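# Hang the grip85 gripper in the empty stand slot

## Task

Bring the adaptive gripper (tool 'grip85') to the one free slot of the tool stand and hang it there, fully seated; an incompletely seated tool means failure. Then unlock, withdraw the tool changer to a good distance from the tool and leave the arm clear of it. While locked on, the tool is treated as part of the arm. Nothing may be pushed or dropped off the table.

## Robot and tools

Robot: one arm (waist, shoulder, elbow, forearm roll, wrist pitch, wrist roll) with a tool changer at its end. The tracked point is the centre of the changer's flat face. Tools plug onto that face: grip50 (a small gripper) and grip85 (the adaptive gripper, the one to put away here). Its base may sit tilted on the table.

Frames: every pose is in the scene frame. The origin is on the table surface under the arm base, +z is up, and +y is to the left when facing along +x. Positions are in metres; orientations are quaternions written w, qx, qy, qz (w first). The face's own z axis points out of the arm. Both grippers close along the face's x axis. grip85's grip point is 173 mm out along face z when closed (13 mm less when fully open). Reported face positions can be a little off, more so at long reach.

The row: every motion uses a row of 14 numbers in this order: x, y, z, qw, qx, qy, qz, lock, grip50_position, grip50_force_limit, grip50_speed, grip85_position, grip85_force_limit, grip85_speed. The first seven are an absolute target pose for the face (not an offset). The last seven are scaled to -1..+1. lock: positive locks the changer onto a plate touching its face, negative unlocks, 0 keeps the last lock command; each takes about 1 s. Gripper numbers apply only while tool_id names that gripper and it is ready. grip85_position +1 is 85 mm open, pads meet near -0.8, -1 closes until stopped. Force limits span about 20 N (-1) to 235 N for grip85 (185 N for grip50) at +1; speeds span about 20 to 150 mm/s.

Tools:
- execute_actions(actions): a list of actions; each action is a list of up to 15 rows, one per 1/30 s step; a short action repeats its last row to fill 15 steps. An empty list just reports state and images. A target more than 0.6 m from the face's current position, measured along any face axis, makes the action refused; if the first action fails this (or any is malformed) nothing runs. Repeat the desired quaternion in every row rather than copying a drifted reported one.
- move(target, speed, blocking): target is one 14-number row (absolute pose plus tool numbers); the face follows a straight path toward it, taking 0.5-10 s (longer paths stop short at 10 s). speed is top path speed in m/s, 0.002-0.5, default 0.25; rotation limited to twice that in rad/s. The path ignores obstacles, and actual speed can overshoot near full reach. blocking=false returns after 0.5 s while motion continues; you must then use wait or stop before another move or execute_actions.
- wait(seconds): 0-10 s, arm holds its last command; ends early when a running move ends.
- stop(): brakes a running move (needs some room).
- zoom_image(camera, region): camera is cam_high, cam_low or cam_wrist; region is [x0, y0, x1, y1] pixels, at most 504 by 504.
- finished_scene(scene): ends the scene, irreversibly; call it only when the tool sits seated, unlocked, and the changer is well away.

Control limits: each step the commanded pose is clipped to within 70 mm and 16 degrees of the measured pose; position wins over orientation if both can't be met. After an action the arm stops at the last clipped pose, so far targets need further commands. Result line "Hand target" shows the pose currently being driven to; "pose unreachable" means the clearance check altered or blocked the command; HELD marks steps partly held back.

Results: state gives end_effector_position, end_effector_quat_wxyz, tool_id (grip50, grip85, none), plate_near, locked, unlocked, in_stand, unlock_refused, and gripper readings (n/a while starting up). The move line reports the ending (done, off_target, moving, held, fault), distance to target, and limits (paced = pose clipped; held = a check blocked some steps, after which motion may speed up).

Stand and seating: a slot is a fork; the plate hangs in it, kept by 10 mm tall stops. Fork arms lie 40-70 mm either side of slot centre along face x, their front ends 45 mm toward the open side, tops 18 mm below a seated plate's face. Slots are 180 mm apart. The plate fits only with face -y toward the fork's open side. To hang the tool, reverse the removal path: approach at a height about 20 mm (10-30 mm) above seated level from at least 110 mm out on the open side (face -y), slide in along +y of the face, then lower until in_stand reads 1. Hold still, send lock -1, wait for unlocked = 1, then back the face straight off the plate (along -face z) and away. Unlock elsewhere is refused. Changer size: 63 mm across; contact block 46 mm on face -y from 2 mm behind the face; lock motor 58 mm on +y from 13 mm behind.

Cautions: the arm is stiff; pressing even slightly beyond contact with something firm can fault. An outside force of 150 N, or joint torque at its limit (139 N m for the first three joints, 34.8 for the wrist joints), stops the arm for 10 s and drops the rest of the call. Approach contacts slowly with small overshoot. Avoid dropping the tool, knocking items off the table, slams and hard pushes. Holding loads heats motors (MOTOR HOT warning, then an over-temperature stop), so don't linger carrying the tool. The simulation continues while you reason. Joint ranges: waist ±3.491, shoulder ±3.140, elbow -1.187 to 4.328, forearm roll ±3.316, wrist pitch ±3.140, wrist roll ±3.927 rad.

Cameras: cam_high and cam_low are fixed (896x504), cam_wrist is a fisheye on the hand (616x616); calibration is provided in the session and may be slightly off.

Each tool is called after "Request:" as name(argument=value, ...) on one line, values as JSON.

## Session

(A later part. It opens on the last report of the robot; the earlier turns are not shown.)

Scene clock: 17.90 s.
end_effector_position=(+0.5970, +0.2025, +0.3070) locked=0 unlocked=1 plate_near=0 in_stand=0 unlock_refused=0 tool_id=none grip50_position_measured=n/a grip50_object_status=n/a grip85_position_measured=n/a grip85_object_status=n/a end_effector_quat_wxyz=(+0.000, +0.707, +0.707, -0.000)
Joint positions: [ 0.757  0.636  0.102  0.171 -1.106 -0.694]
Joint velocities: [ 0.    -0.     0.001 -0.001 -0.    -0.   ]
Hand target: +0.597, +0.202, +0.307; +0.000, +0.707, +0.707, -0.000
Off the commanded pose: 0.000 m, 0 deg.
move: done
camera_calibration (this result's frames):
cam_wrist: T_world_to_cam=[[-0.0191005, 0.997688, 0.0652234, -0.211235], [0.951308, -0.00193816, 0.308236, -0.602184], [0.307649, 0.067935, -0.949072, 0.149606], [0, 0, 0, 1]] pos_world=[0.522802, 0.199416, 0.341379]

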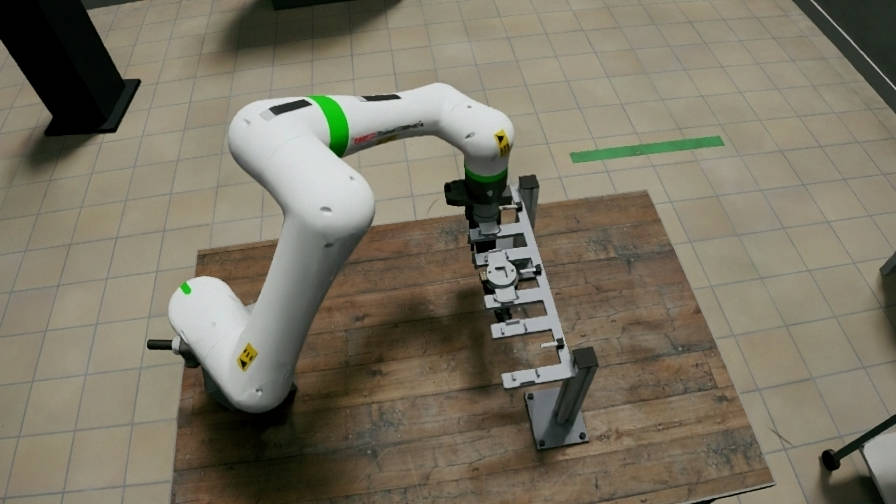

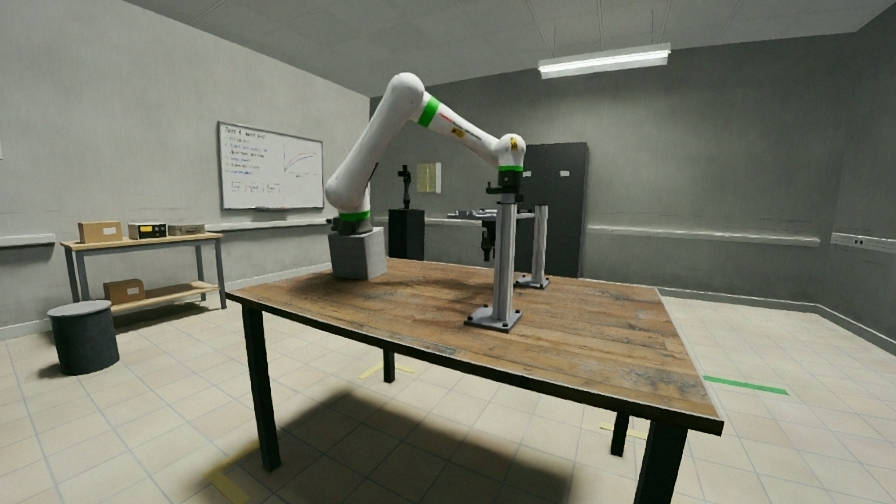

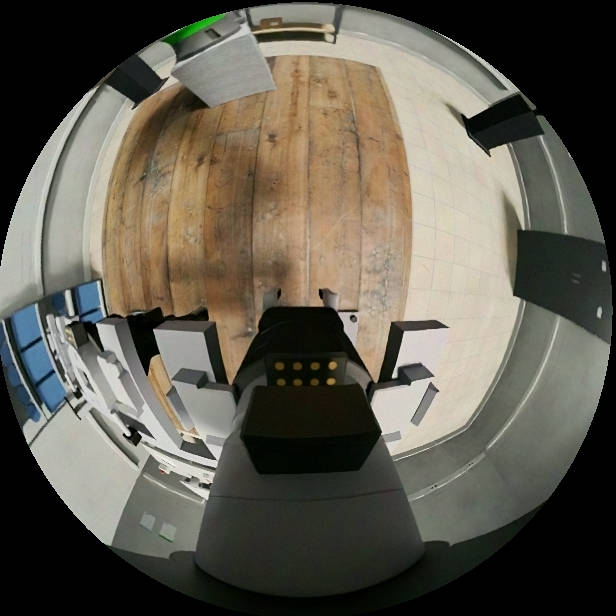

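Past the earlier contact. Continue in small steps.

Request:
move(target=[0.597,0.2025,0.303,0,0.7071,0.7071,0,0,0,0,0,0,0,0], speed=0.006)

Scene clock: 18.83 s.
end_effector_position=(+0.5970, +0.2025, +0.3030) locked=0 unlocked=1 plate_near=0 in_stand=1 unlock_refused=0 tool_id=none grip50_position_measured=n/a grip50_object_status=n/a grip85_position_measured=n/a grip85_object_status=n/a end_effector_quat_wxyz=(+0.000, +0.707, +0.707, -0.000)
Joint positions: [ 0.756  0.641  0.099  0.171 -1.098 -0.695]
Joint velocities: [-0.     0.    -0.    -0.001  0.001 -0.   ]
Hand target: +0.597, +0.202, +0.303; +0.000, +0.707, +0.707, -0.000
Off the commanded pose: 0.000 m, 0 deg.
move: done
camera_calibration (this result's frames):
cam_wrist: T_world_to_cam=[[-0.0190991, 0.997688, 0.0652196, -0.210972], [0.951309, -0.00193829, 0.308234, -0.600949], [0.307648, 0.067931, -0.949072, 0.145811], [0, 0, 0, 1]] pos_world=[0.5228, 0.199414, 0.337378]

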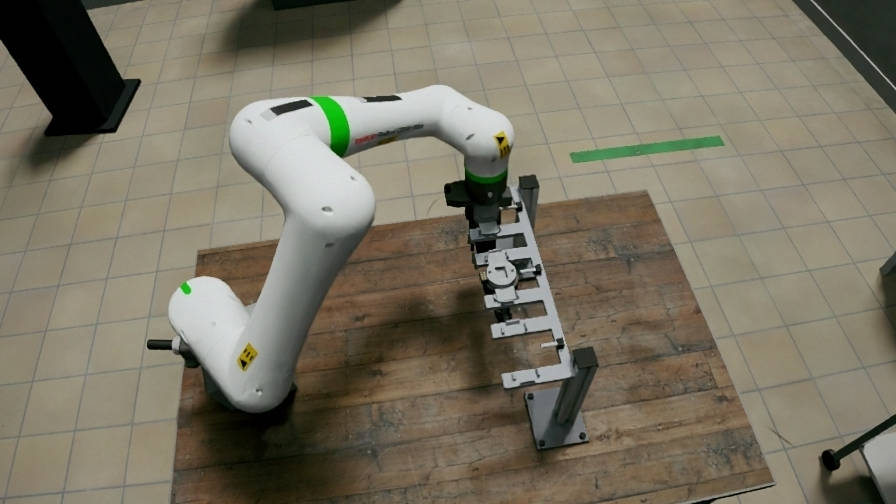

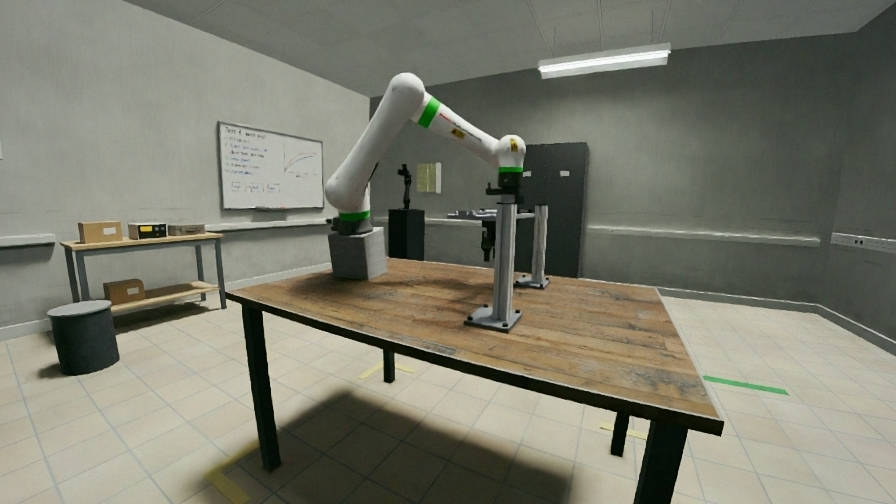

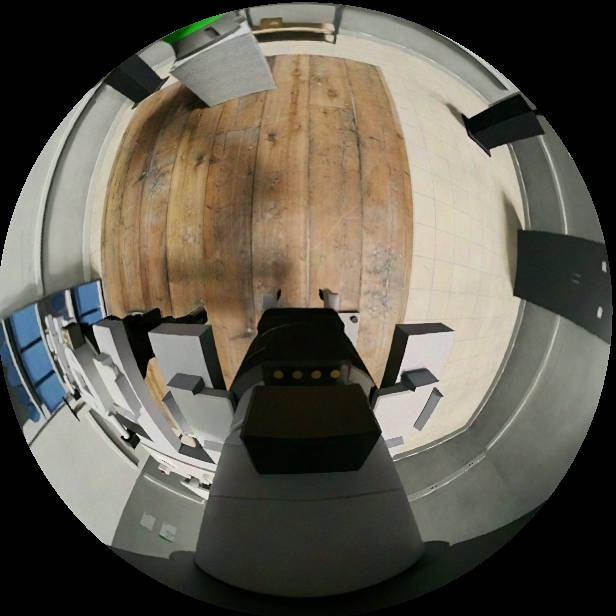

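Request:
move(target=[0.597,0.2025,0.301,0,0.7071,0.7071,0,0,0,0,0,0,0,0], speed=0.004)

Scene clock: 19.60 s.
end_effector_position=(+0.5970, +0.2025, +0.3010) locked=0 unlocked=1 plate_near=0 in_stand=1 unlock_refused=0 tool_id=none grip50_position_measured=n/a grip50_object_status=n/a grip85_position_measured=n/a grip85_object_status=n/a end_effector_quat_wxyz=(+0.000, +0.707, +0.707, -0.000)
Joint positions: [ 0.756  0.643  0.097  0.172 -1.094 -0.695]
Joint velocities: [ 0.    -0.    -0.     0.001 -0.     0.   ]
Hand target: +0.597, +0.202, +0.301; +0.000, +0.707, +0.707, -0.000
Off the commanded pose: 0.000 m, 0 deg.
move: done
camera_calibration (this result's frames):
cam_wrist: T_world_to_cam=[[-0.0191059, 0.997687, 0.0652316, -0.210847], [0.951307, -0.00193579, 0.308238, -0.600341], [0.307652, 0.0679444, -0.94907, 0.143907], [0, 0, 0, 1]] pos_world=[0.522807, 0.19942, 0.33538]

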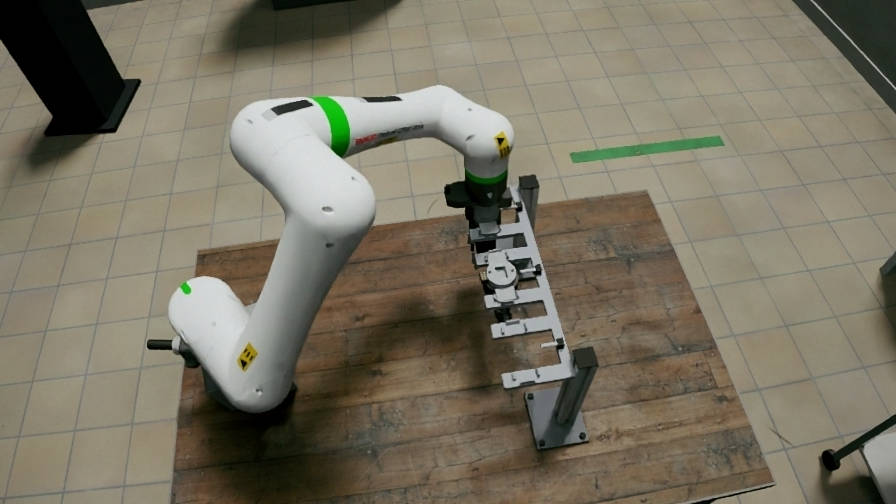

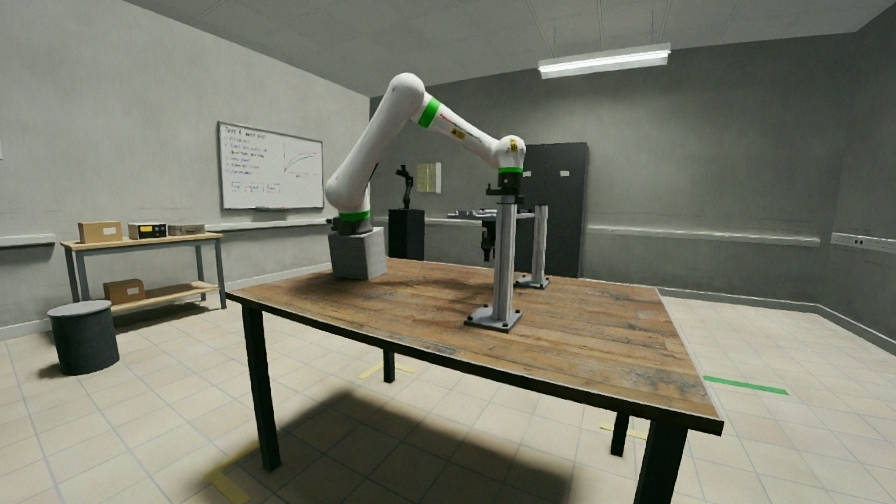

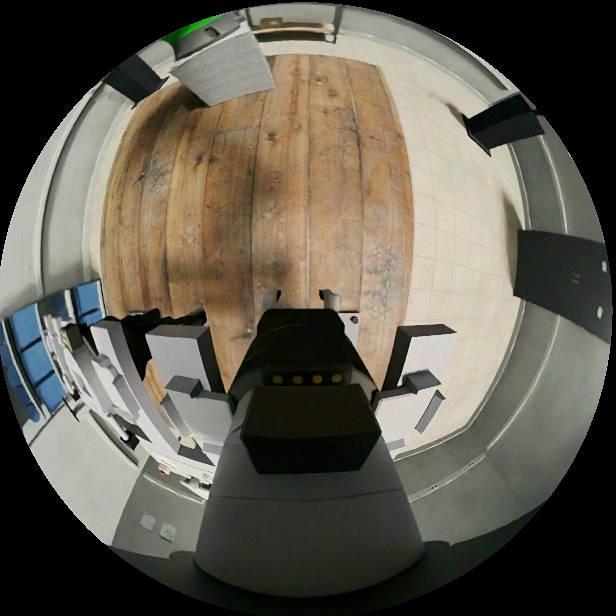

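Request:
move(target=[0.597,0.2025,0.2995,0,0.7071,0.7071,0,0,0,0,0,0,0,0], speed=0.004)

Scene clock: 20.33 s.
end_effector_position=(+0.5970, +0.2025, +0.2995) locked=0 unlocked=1 plate_near=1 in_stand=1 unlock_refused=0 tool_id=none grip50_position_measured=n/a grip50_object_status=n/a grip85_position_measured=n/a grip85_object_status=n/a end_effector_quat_wxyz=(-0.000, +0.707, +0.707, -0.000)
Joint positions: [ 0.755  0.645  0.096  0.172 -1.091 -0.695]
Joint velocities: [-0.001 -0.     0.    -0.001  0.    -0.   ]
Hand target: +0.597, +0.202, +0.300; +0.000, +0.707, +0.707, -0.000
Off the commanded pose: 0.000 m, 0 deg.
move: done
camera_calibration (this result's frames):
cam_wrist: T_world_to_cam=[[-0.0191046, 0.997687, 0.065235, -0.210753], [0.95131, -0.00193753, 0.308231, -0.599877], [0.307645, 0.0679473, -0.949072, 0.142487], [0, 0, 0, 1]] pos_world=[0.522807, 0.199421, 0.333879]

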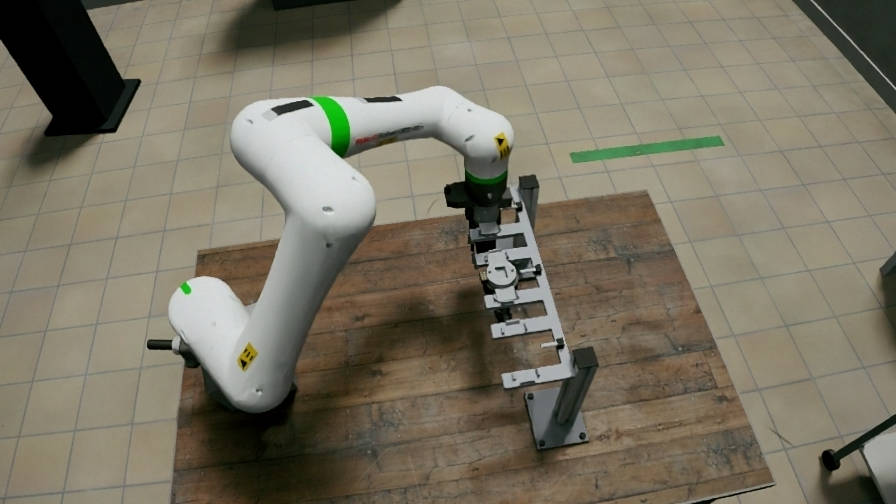

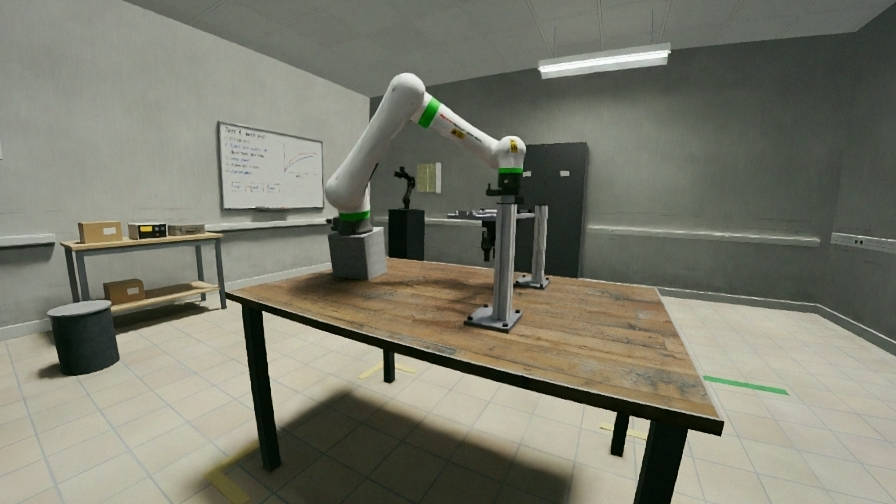

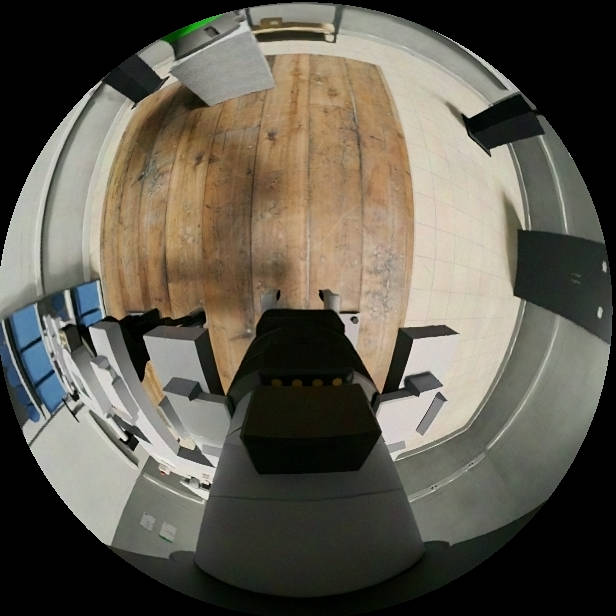

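Request:
execute_actions(actions=[[[0.597,0.2025,0.2995,0,0.7071,0.7071,0,1,0,0,0,-1,0,1]],[[0.597,0.2025,0.2995,0,0.7071,0.7071,0,1,0,0,0,-1,0,1]],[[0.597,0.2025,0.2995,0,0.7071,0.7071,0,1,0,0,0,-1,0,1]]])

Scene clock: 21.87 s.
end_effector_position=(+0.5970, +0.2025, +0.2995) locked=1 unlocked=0 plate_near=1 in_stand=1 unlock_refused=0 tool_id=grip50 grip50_position_measured=n/a grip50_object_status=n/a grip85_position_measured=n/a grip85_object_status=n/a end_effector_quat_wxyz=(-0.000, +0.707, +0.707, -0.000)
Joint positions: [ 0.755  0.645  0.096  0.172 -1.091 -0.695]
Joint velocities: [ 0.    -0.001 -0.003  0.     0.003  0.   ]
Hand target: +0.597, +0.203, +0.299; +0.000, +0.707, +0.707, +0.000
Off the commanded pose: 0.000 m, 0 deg.
Step readings (end_effector_position; steps 1 to 15: 1st action; 16 to 30: 2nd action; 31 to 45: 3rd action):
0: (+0.5970, +0.2025, +0.2995)
1: (+0.5970, +0.2025, +0.2995)
2: (+0.5970, +0.2025, +0.2995)
4: (+0.5970, +0.2025, +0.2995)
8: (+0.5970, +0.2025, +0.2995)
15: (+0.5970, +0.2025, +0.2995)
16: (+0.5970, +0.2025, +0.2995)
17: (+0.5970, +0.2025, +0.2995)
19: (+0.5970, +0.2025, +0.2994)
23: (+0.5970, +0.2025, +0.2993)
30: (+0.5970, +0.2025, +0.2993)
31: (+0.5970, +0.2025, +0.2993)
32: (+0.5970, +0.2025, +0.2993)
34: (+0.5970, +0.2025, +0.2993)
38: (+0.5970, +0.2025, +0.2994)
45: end_effector_position above
camera_calibration (this result's frames):
cam_wrist: T_world_to_cam=[[-0.0190724, 0.99769, 0.0651958, -0.210722], [0.951329, -0.00195176, 0.308171, -0.599838], [0.307586, 0.0679002, -0.949095, 0.142503], [0, 0, 0, 1]] pos_world=[0.522792, 0.199388, 0.333839]

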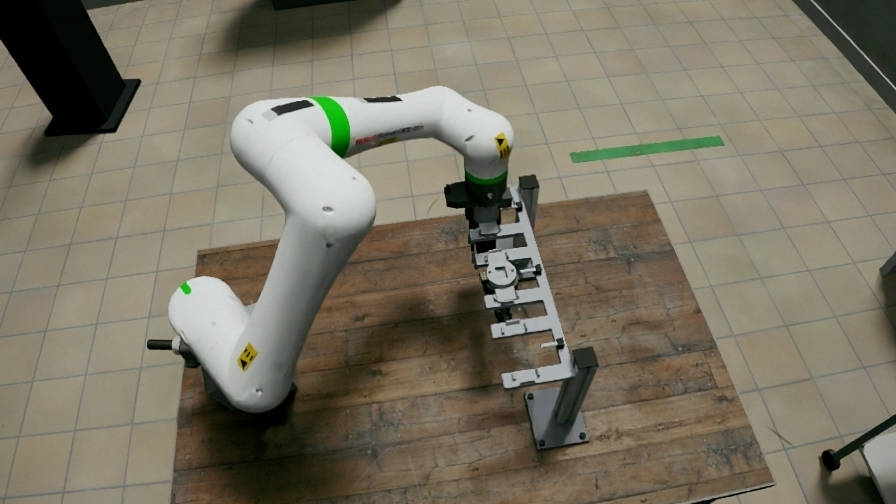

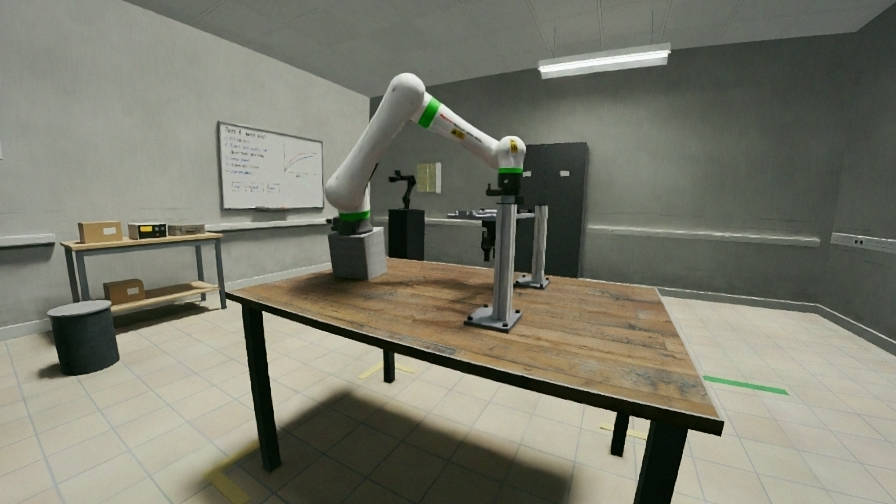

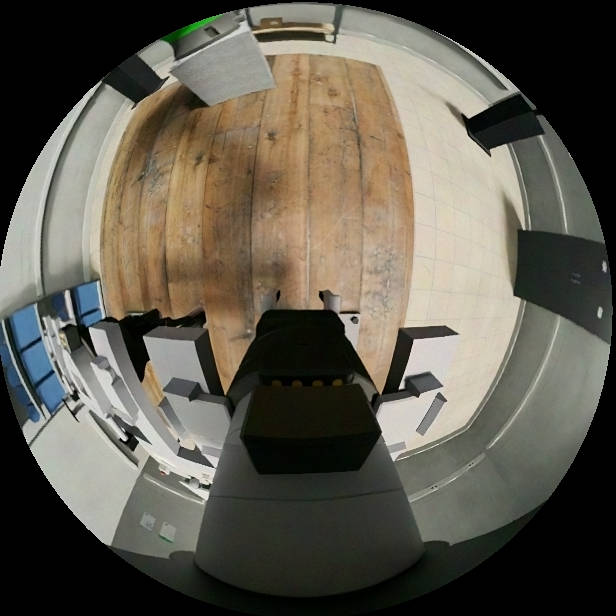

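Request:
execute_actions(actions=[[[0.597,0.2025,0.2995,0,0.7071,0.7071,0,-1,1,0,0,1,0,1]],[[0.597,0.2025,0.2995,0,0.7071,0.7071,0,-1,1,0,0,1,0,1]],[[0.597,0.2025,0.2995,0,0.7071,0.7071,0,-1,1,0,0,1,0,1]]])

Scene clock: 23.43 s.
end_effector_position=(+0.5970, +0.2025, +0.2995) locked=0 unlocked=1 plate_near=1 in_stand=1 unlock_refused=0 tool_id=none grip50_position_measured=n/a grip50_object_status=n/a grip85_position_measured=n/a grip85_object_status=n/a end_effector_quat_wxyz=(+0.000, +0.707, +0.707, +0.000)
Joint positions: [ 0.755  0.644  0.096  0.172 -1.091 -0.695]
Joint velocities: [-0.     0.    -0.    -0.     0.002 -0.   ]
Hand target: +0.597, +0.202, +0.300; +0.000, +0.707, +0.707, -0.000
Off the commanded pose: 0.000 m, 0 deg.
Step readings (end_effector_position; steps 1 to 15: 1st action; 16 to 30: 2nd action; 31 to 45: 3rd action):
0: (+0.5970, +0.2025, +0.2995)
1: (+0.5970, +0.2025, +0.2995)
2: (+0.5970, +0.2025, +0.2995)
4: (+0.5970, +0.2025, +0.2995)
8: (+0.5970, +0.2025, +0.2995)
15: (+0.5970, +0.2025, +0.2995)
16: (+0.5970, +0.2025, +0.2995)
17: (+0.5970, +0.2025, +0.2995)
19: (+0.5970, +0.2025, +0.2995)
23: (+0.5970, +0.2025, +0.2995)
30: (+0.5970, +0.2025, +0.2995)
31: (+0.5970, +0.2025, +0.2995)
32: (+0.5970, +0.2025, +0.2995)
34: (+0.5970, +0.2025, +0.2995)
38: (+0.5970, +0.2025, +0.2995)
45: end_effector_position above
camera_calibration (this result's frames):
cam_wrist: T_world_to_cam=[[-0.0190704, 0.997687, 0.0652381, -0.210749], [0.951296, -0.00197422, 0.308274, -0.599904], [0.30769, 0.0679397, -0.949058, 0.142472], [0, 0, 0, 1]] pos_world=[0.52283, 0.199398, 0.333898]

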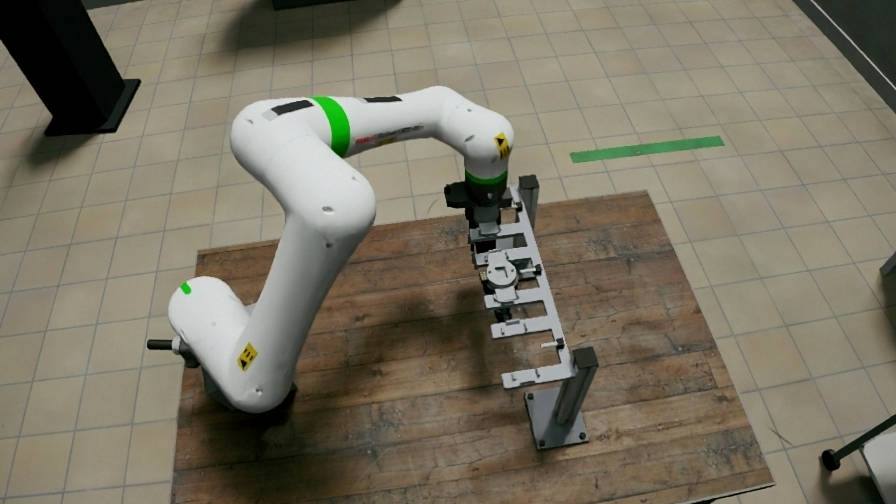

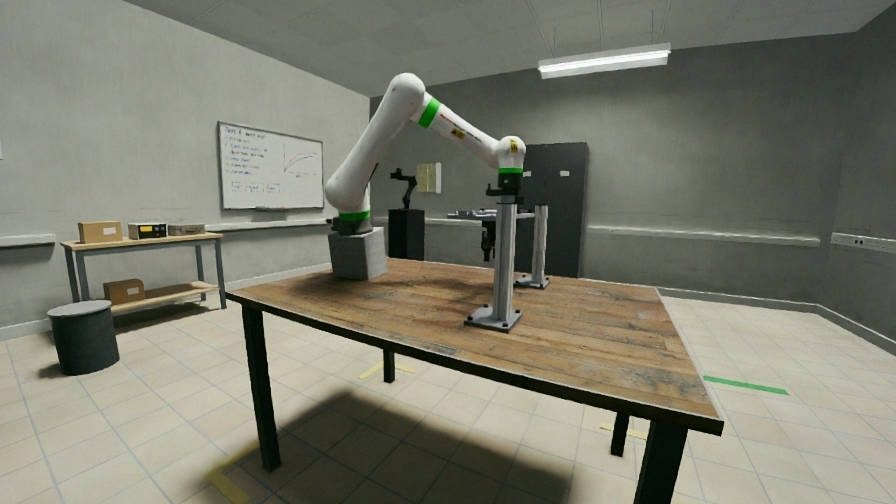

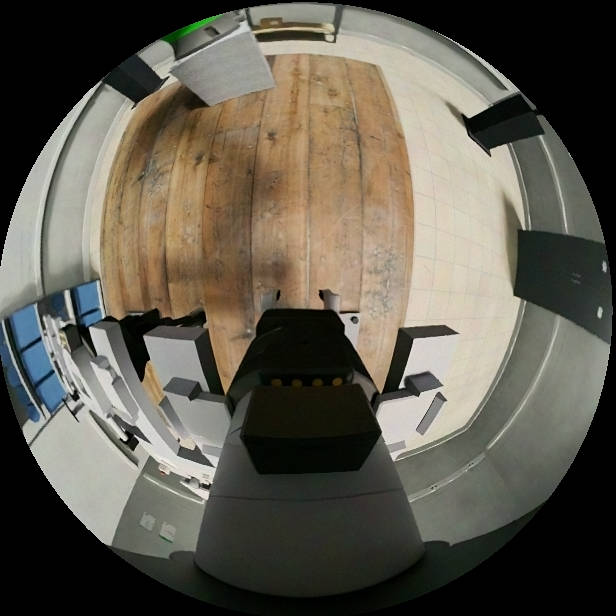

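Request:
move(target=[0.597,0.2025,0.33,0,0.7071,0.7071,0,0,1,0,0,1,0,1], speed=0.1)

Request:
move(target=[0.597,0.0225,0.318,0,0.7071,0.7071,0,0,1,0,0,1,0,1], speed=0.3)

Request:
zoom_image(camera="cam_wrist", region=[200, 300, 410, 440])

Scene clock: 24.23 s.
end_effector_position=(+0.5971, +0.2026, +0.3300) locked=0 unlocked=1 plate_near=0 in_stand=0 unlock_refused=0 tool_id=none grip50_position_measured=n/a grip50_object_status=n/a grip85_position_measured=n/a grip85_object_status=n/a end_effector_quat_wxyz=(-0.000, +0.707, +0.707, +0.000)
Joint positions: [ 0.763  0.613  0.125  0.166 -1.151 -0.691]
Joint velocities: [-0.     0.    -0.     0.001 -0.001  0.   ]
Hand target: +0.597, +0.203, +0.330; -0.000, +0.707, +0.707, +0.000
Off the commanded pose: 0.000 m, 0 deg.
move: done
camera_calibration (this result's frames):
cam_wrist: T_world_to_cam=[[-0.0192088, 0.997675, 0.0653874, -0.212807], [0.951302, -0.00188699, 0.308254, -0.609396], [0.307661, 0.0681244, -0.949054, 0.171365], [0, 0, 0, 1]] pos_world=[0.52291, 0.199488, 0.364399]

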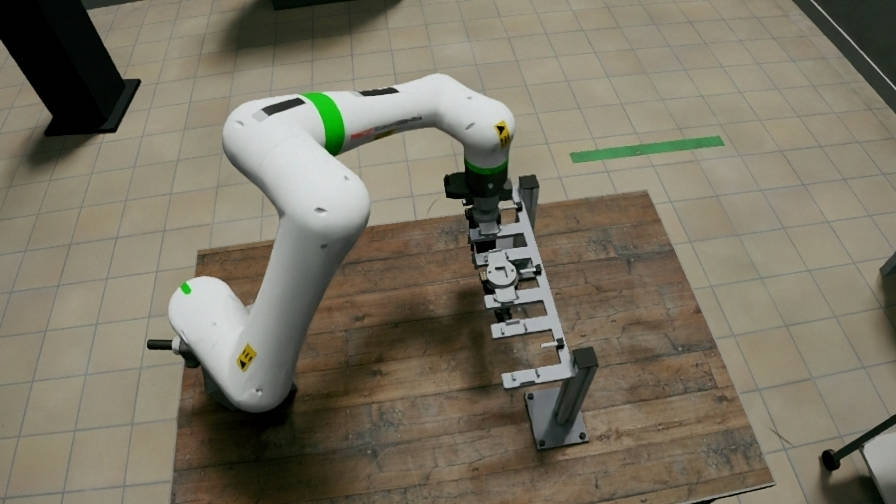

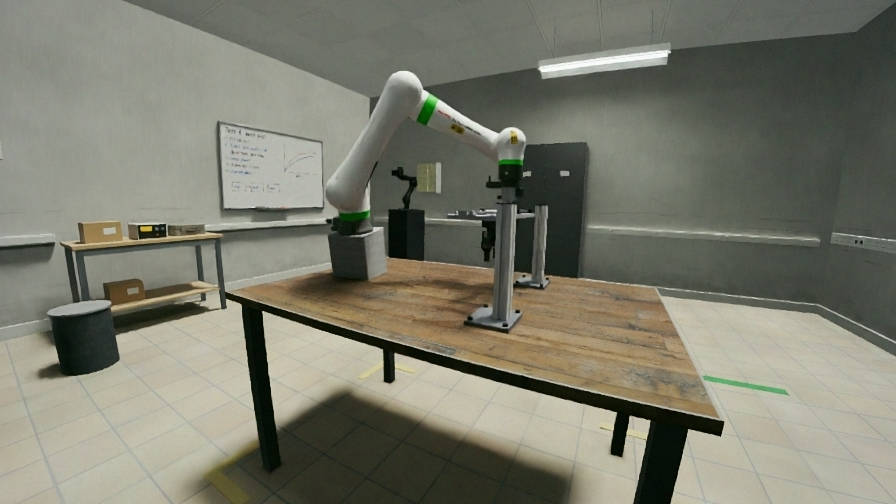

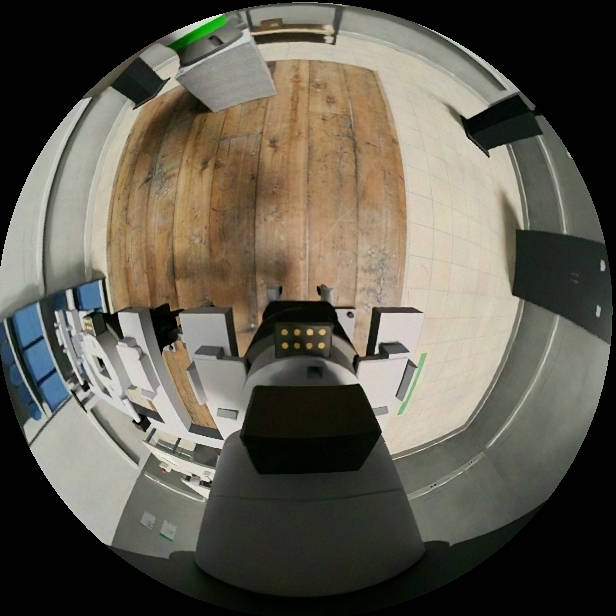

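Scene clock: 25.23 s.
end_effector_position=(+0.5963, +0.0228, +0.3181) locked=0 unlocked=1 plate_near=0 in_stand=0 unlock_refused=0 tool_id=none grip50_position_measured=n/a grip50_object_status=n/a grip85_position_measured=n/a grip85_object_status=n/a end_effector_quat_wxyz=(-0.000, +0.707, +0.707, +0.000)
Joint positions: [ 0.498  0.482 -0.04   0.185 -1.077 -0.442]
Joint velocities: [ 0.     0.001  0.003 -0.005 -0.001  0.   ]
Hand target: +0.596, +0.023, +0.318; -0.000, +0.707, +0.707, +0.000
Off the commanded pose: 0.001 m, 0 deg.
move: done
camera_calibration (this result's frames):
cam_wrist: T_world_to_cam=[[-0.0192213, 0.997625, 0.0661505, -0.0328952], [0.951309, -0.00210917, 0.30823, -0.605315], [0.307638, 0.0688542, -0.949009, 0.17251], [0, 0, 0, 1]] pos_world=[0.522139, 0.0196623, 0.352466]

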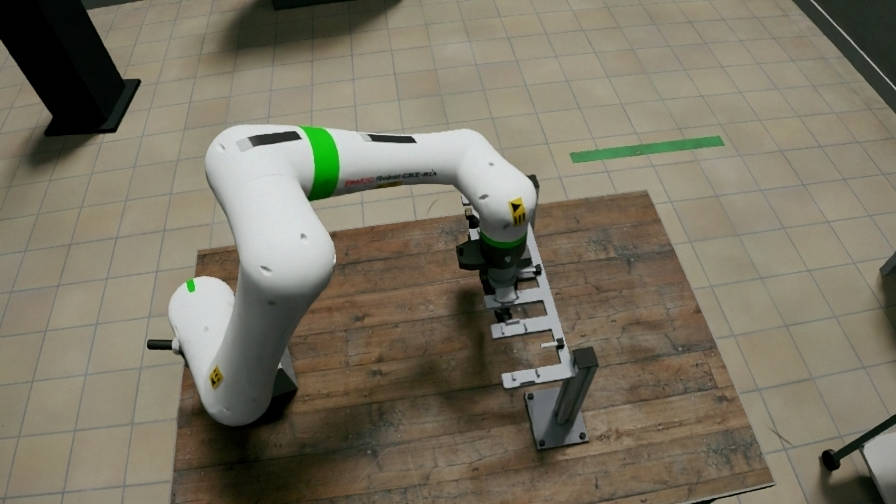

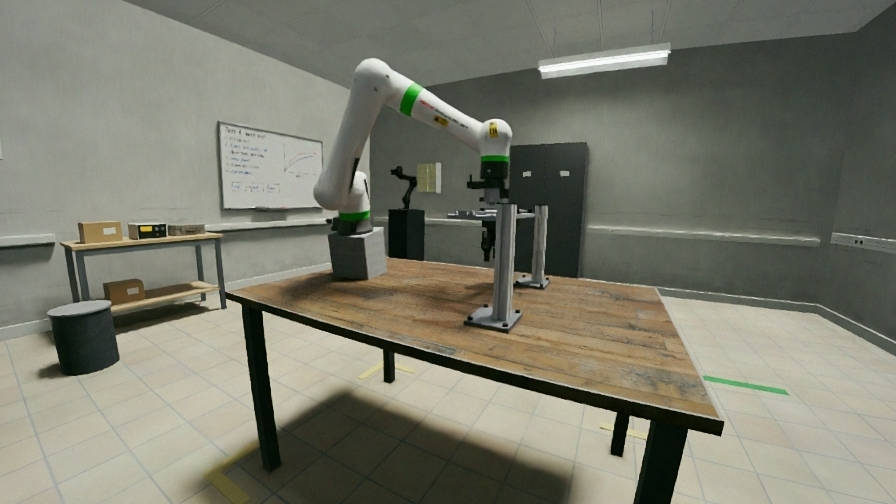

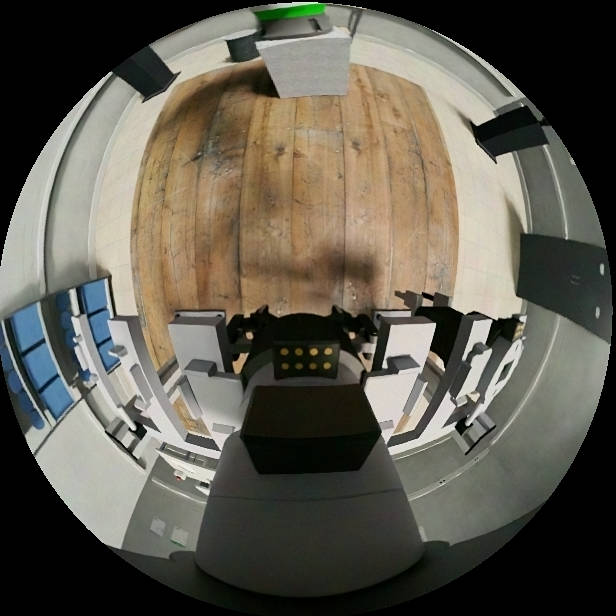

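Region (200, 300, 410, 440) of cam_wrist's 616x616 image, scaled by 2.400, with more detail than that image has.

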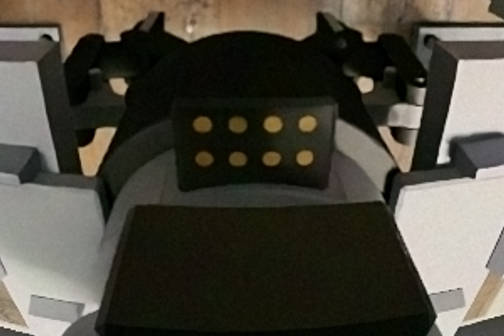

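Request:
move(target=[0.5978,0.0232,0.308,0,0.7071,0.7071,0,0,1,0,0,1,0,1], speed=0.03)

Request:
zoom_image(camera="cam_wrist", region=[200, 300, 410, 440])

Scene clock: 26.00 s.
end_effector_position=(+0.5978, +0.0232, +0.3080) locked=0 unlocked=1 plate_near=0 in_stand=0 unlock_refused=0 tool_id=none grip50_position_measured=n/a grip50_object_status=n/a grip85_position_measured=n/a grip85_object_status=n/a end_effector_quat_wxyz=(+0.000, +0.707, +0.707, -0.000)
Joint positions: [ 0.495  0.497 -0.044  0.188 -1.058 -0.444]
Joint velocities: [-0.    -0.     0.001 -0.    -0.001  0.   ]
Hand target: +0.598, +0.023, +0.308; +0.000, +0.707, +0.707, -0.000
Off the commanded pose: 0.000 m, 0 deg.
move: done
camera_calibration (this result's frames):
cam_wrist: T_world_to_cam=[[-0.019079, 0.997689, 0.0652052, -0.0323961], [0.951308, -0.00195298, 0.308235, -0.603583], [0.30765, 0.067911, -0.949073, 0.1625], [0, 0, 0, 1]] pos_world=[0.523582, 0.0201069, 0.342382]

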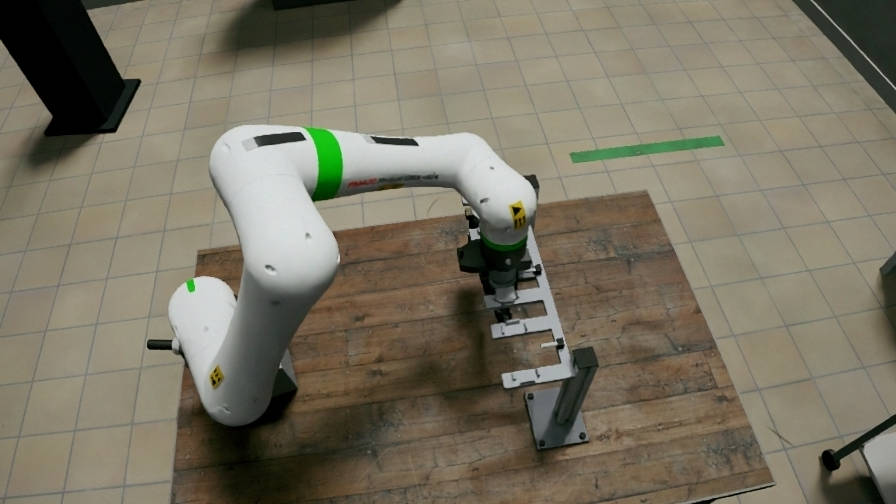

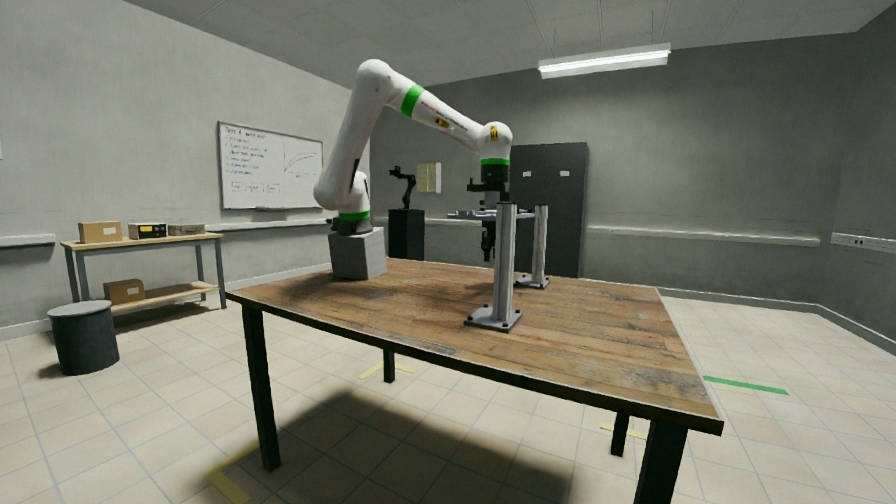

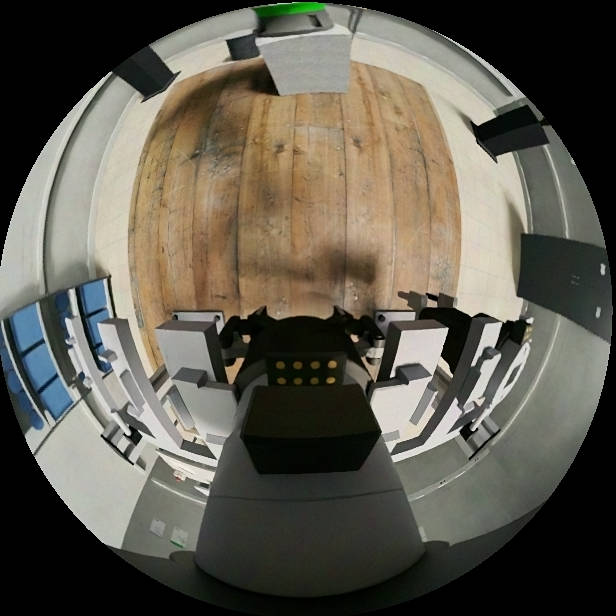

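Region (200, 300, 410, 440) of cam_wrist's 616x616 image, scaled by 2.400, with more detail than that image has.

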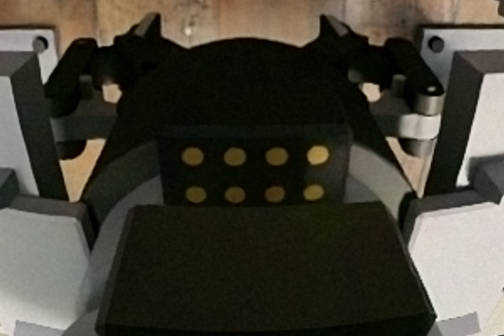

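Request:
move(target=[0.5978,0.0232,0.302,0,0.7071,0.7071,0,0,1,0,0,1,0,1], speed=0.008)

Request:
move(target=[0.5978,0.0232,0.2998,0,0.7071,0.7071,0,0,1,0,0,1,0,1], speed=0.004)

Scene clock: 27.03 s.
end_effector_position=(+0.5978, +0.0232, +0.3020) locked=0 unlocked=1 plate_near=0 in_stand=1 unlock_refused=0 tool_id=none grip50_position_measured=n/a grip50_object_status=n/a grip85_position_measured=n/a grip85_object_status=n/a end_effector_quat_wxyz=(+0.000, +0.707, +0.707, -0.000)
Joint positions: [ 0.493  0.504 -0.05   0.189 -1.045 -0.445]
Joint velocities: [-0.    -0.002  0.001 -0.002  0.001  0.   ]
Hand target: +0.598, +0.023, +0.302; +0.000, +0.707, +0.707, -0.000
Off the commanded pose: 0.000 m, 0 deg.
move: done
camera_calibration (this result's frames):
cam_wrist: T_world_to_cam=[[-0.0190912, 0.997689, 0.0652159, -0.0320096], [0.951311, -0.00194419, 0.308228, -0.601739], [0.307642, 0.067925, -0.949075, 0.156806], [0, 0, 0, 1]] pos_world=[0.523589, 0.0201147, 0.33638]

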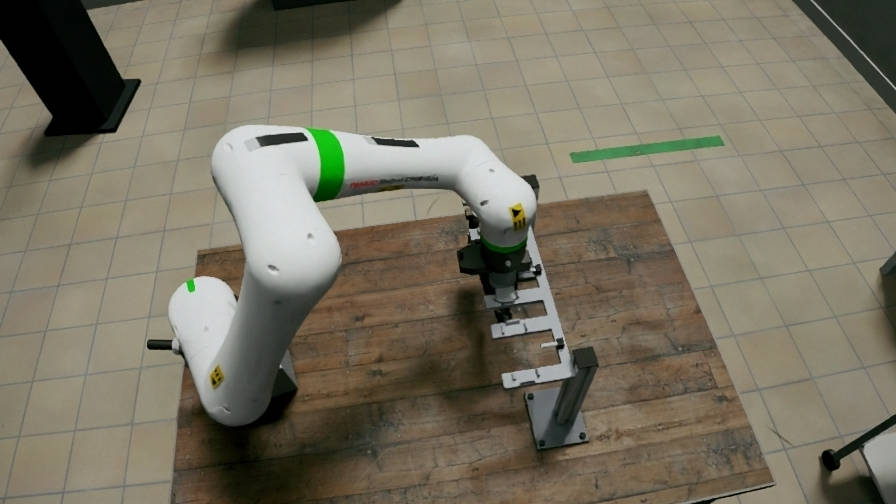

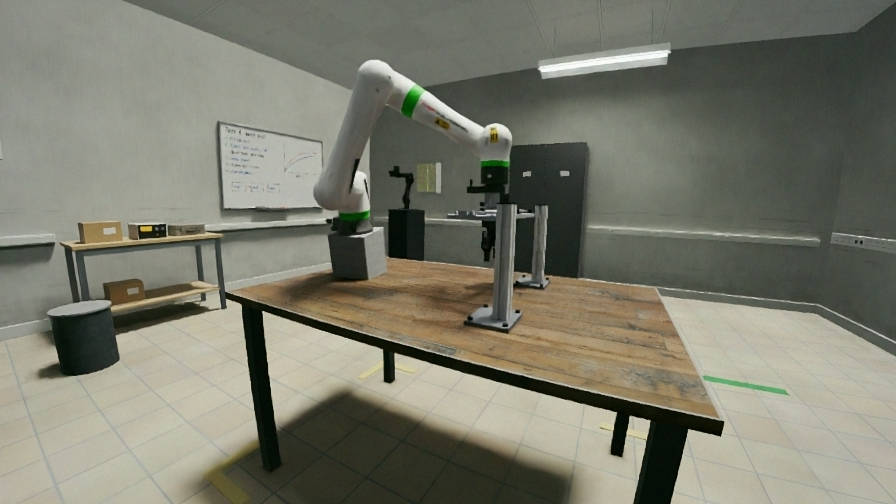

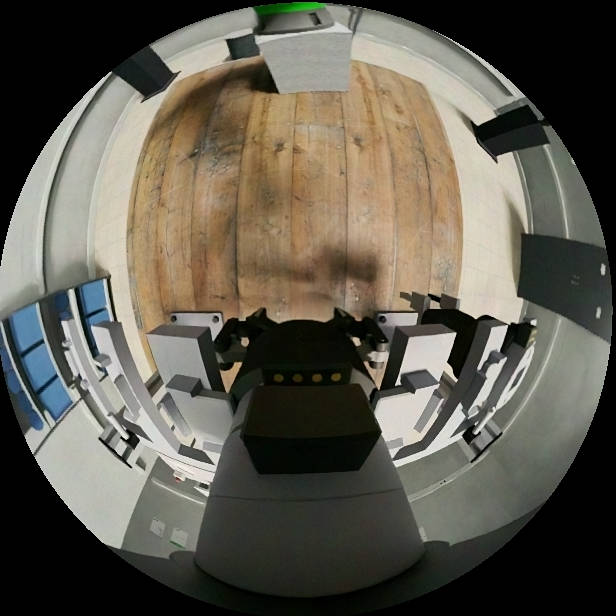

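Scene clock: 27.80 s.
end_effector_position=(+0.5978, +0.0232, +0.2998) locked=0 unlocked=1 plate_near=1 in_stand=1 unlock_refused=0 tool_id=none grip50_position_measured=n/a grip50_object_status=n/a grip85_position_measured=n/a grip85_object_status=n/a end_effector_quat_wxyz=(+0.000, +0.707, +0.707, +0.000)
Joint positions: [ 0.492  0.507 -0.052  0.19  -1.041 -0.446]
Joint velocities: [ 0.    -0.    -0.     0.001  0.001  0.   ]
Hand target: +0.598, +0.023, +0.300; +0.000, +0.707, +0.707, -0.000
Off the commanded pose: 0.000 m, 0 deg.
move: done
camera_calibration (this result's frames):
cam_wrist: T_world_to_cam=[[-0.0191045, 0.997688, 0.0652259, -0.0318631], [0.9513, -0.00193699, 0.308261, -0.601092], [0.307675, 0.0679385, -0.949063, 0.154699], [0, 0, 0, 1]] pos_world=[0.523613, 0.0201151, 0.33419]

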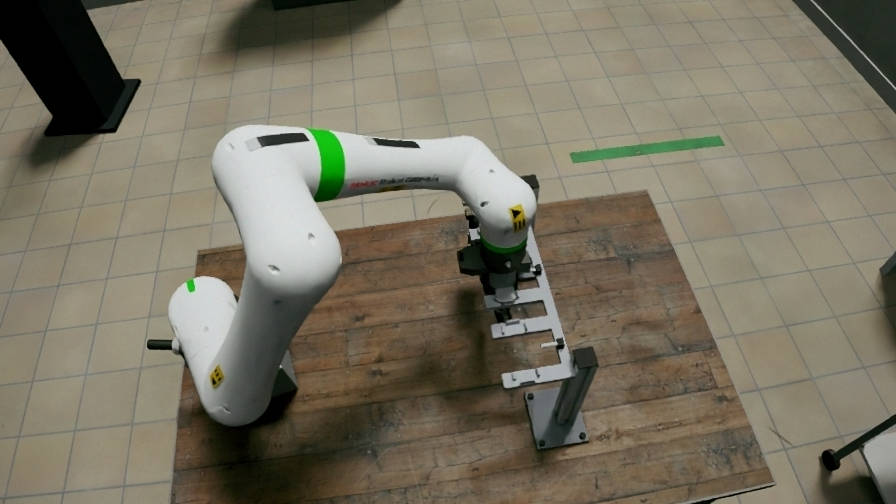

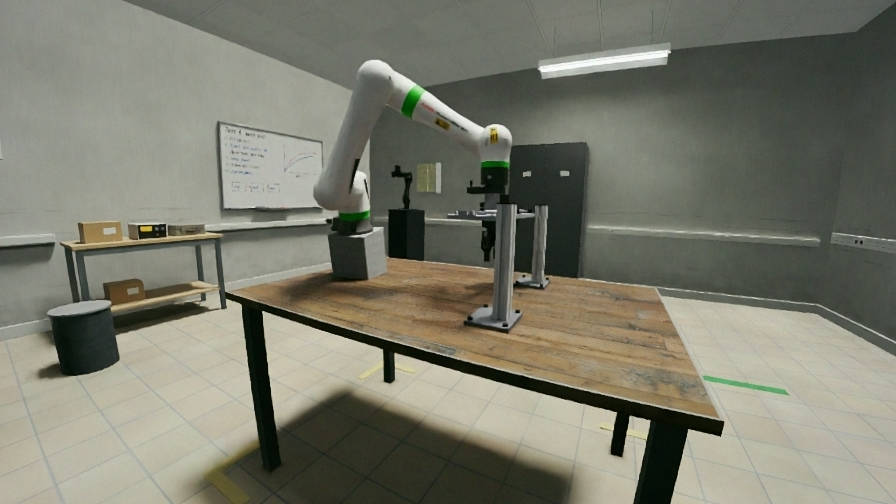

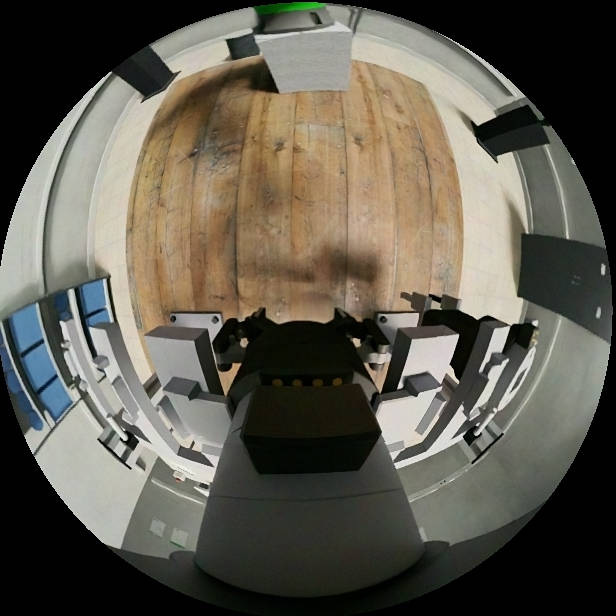

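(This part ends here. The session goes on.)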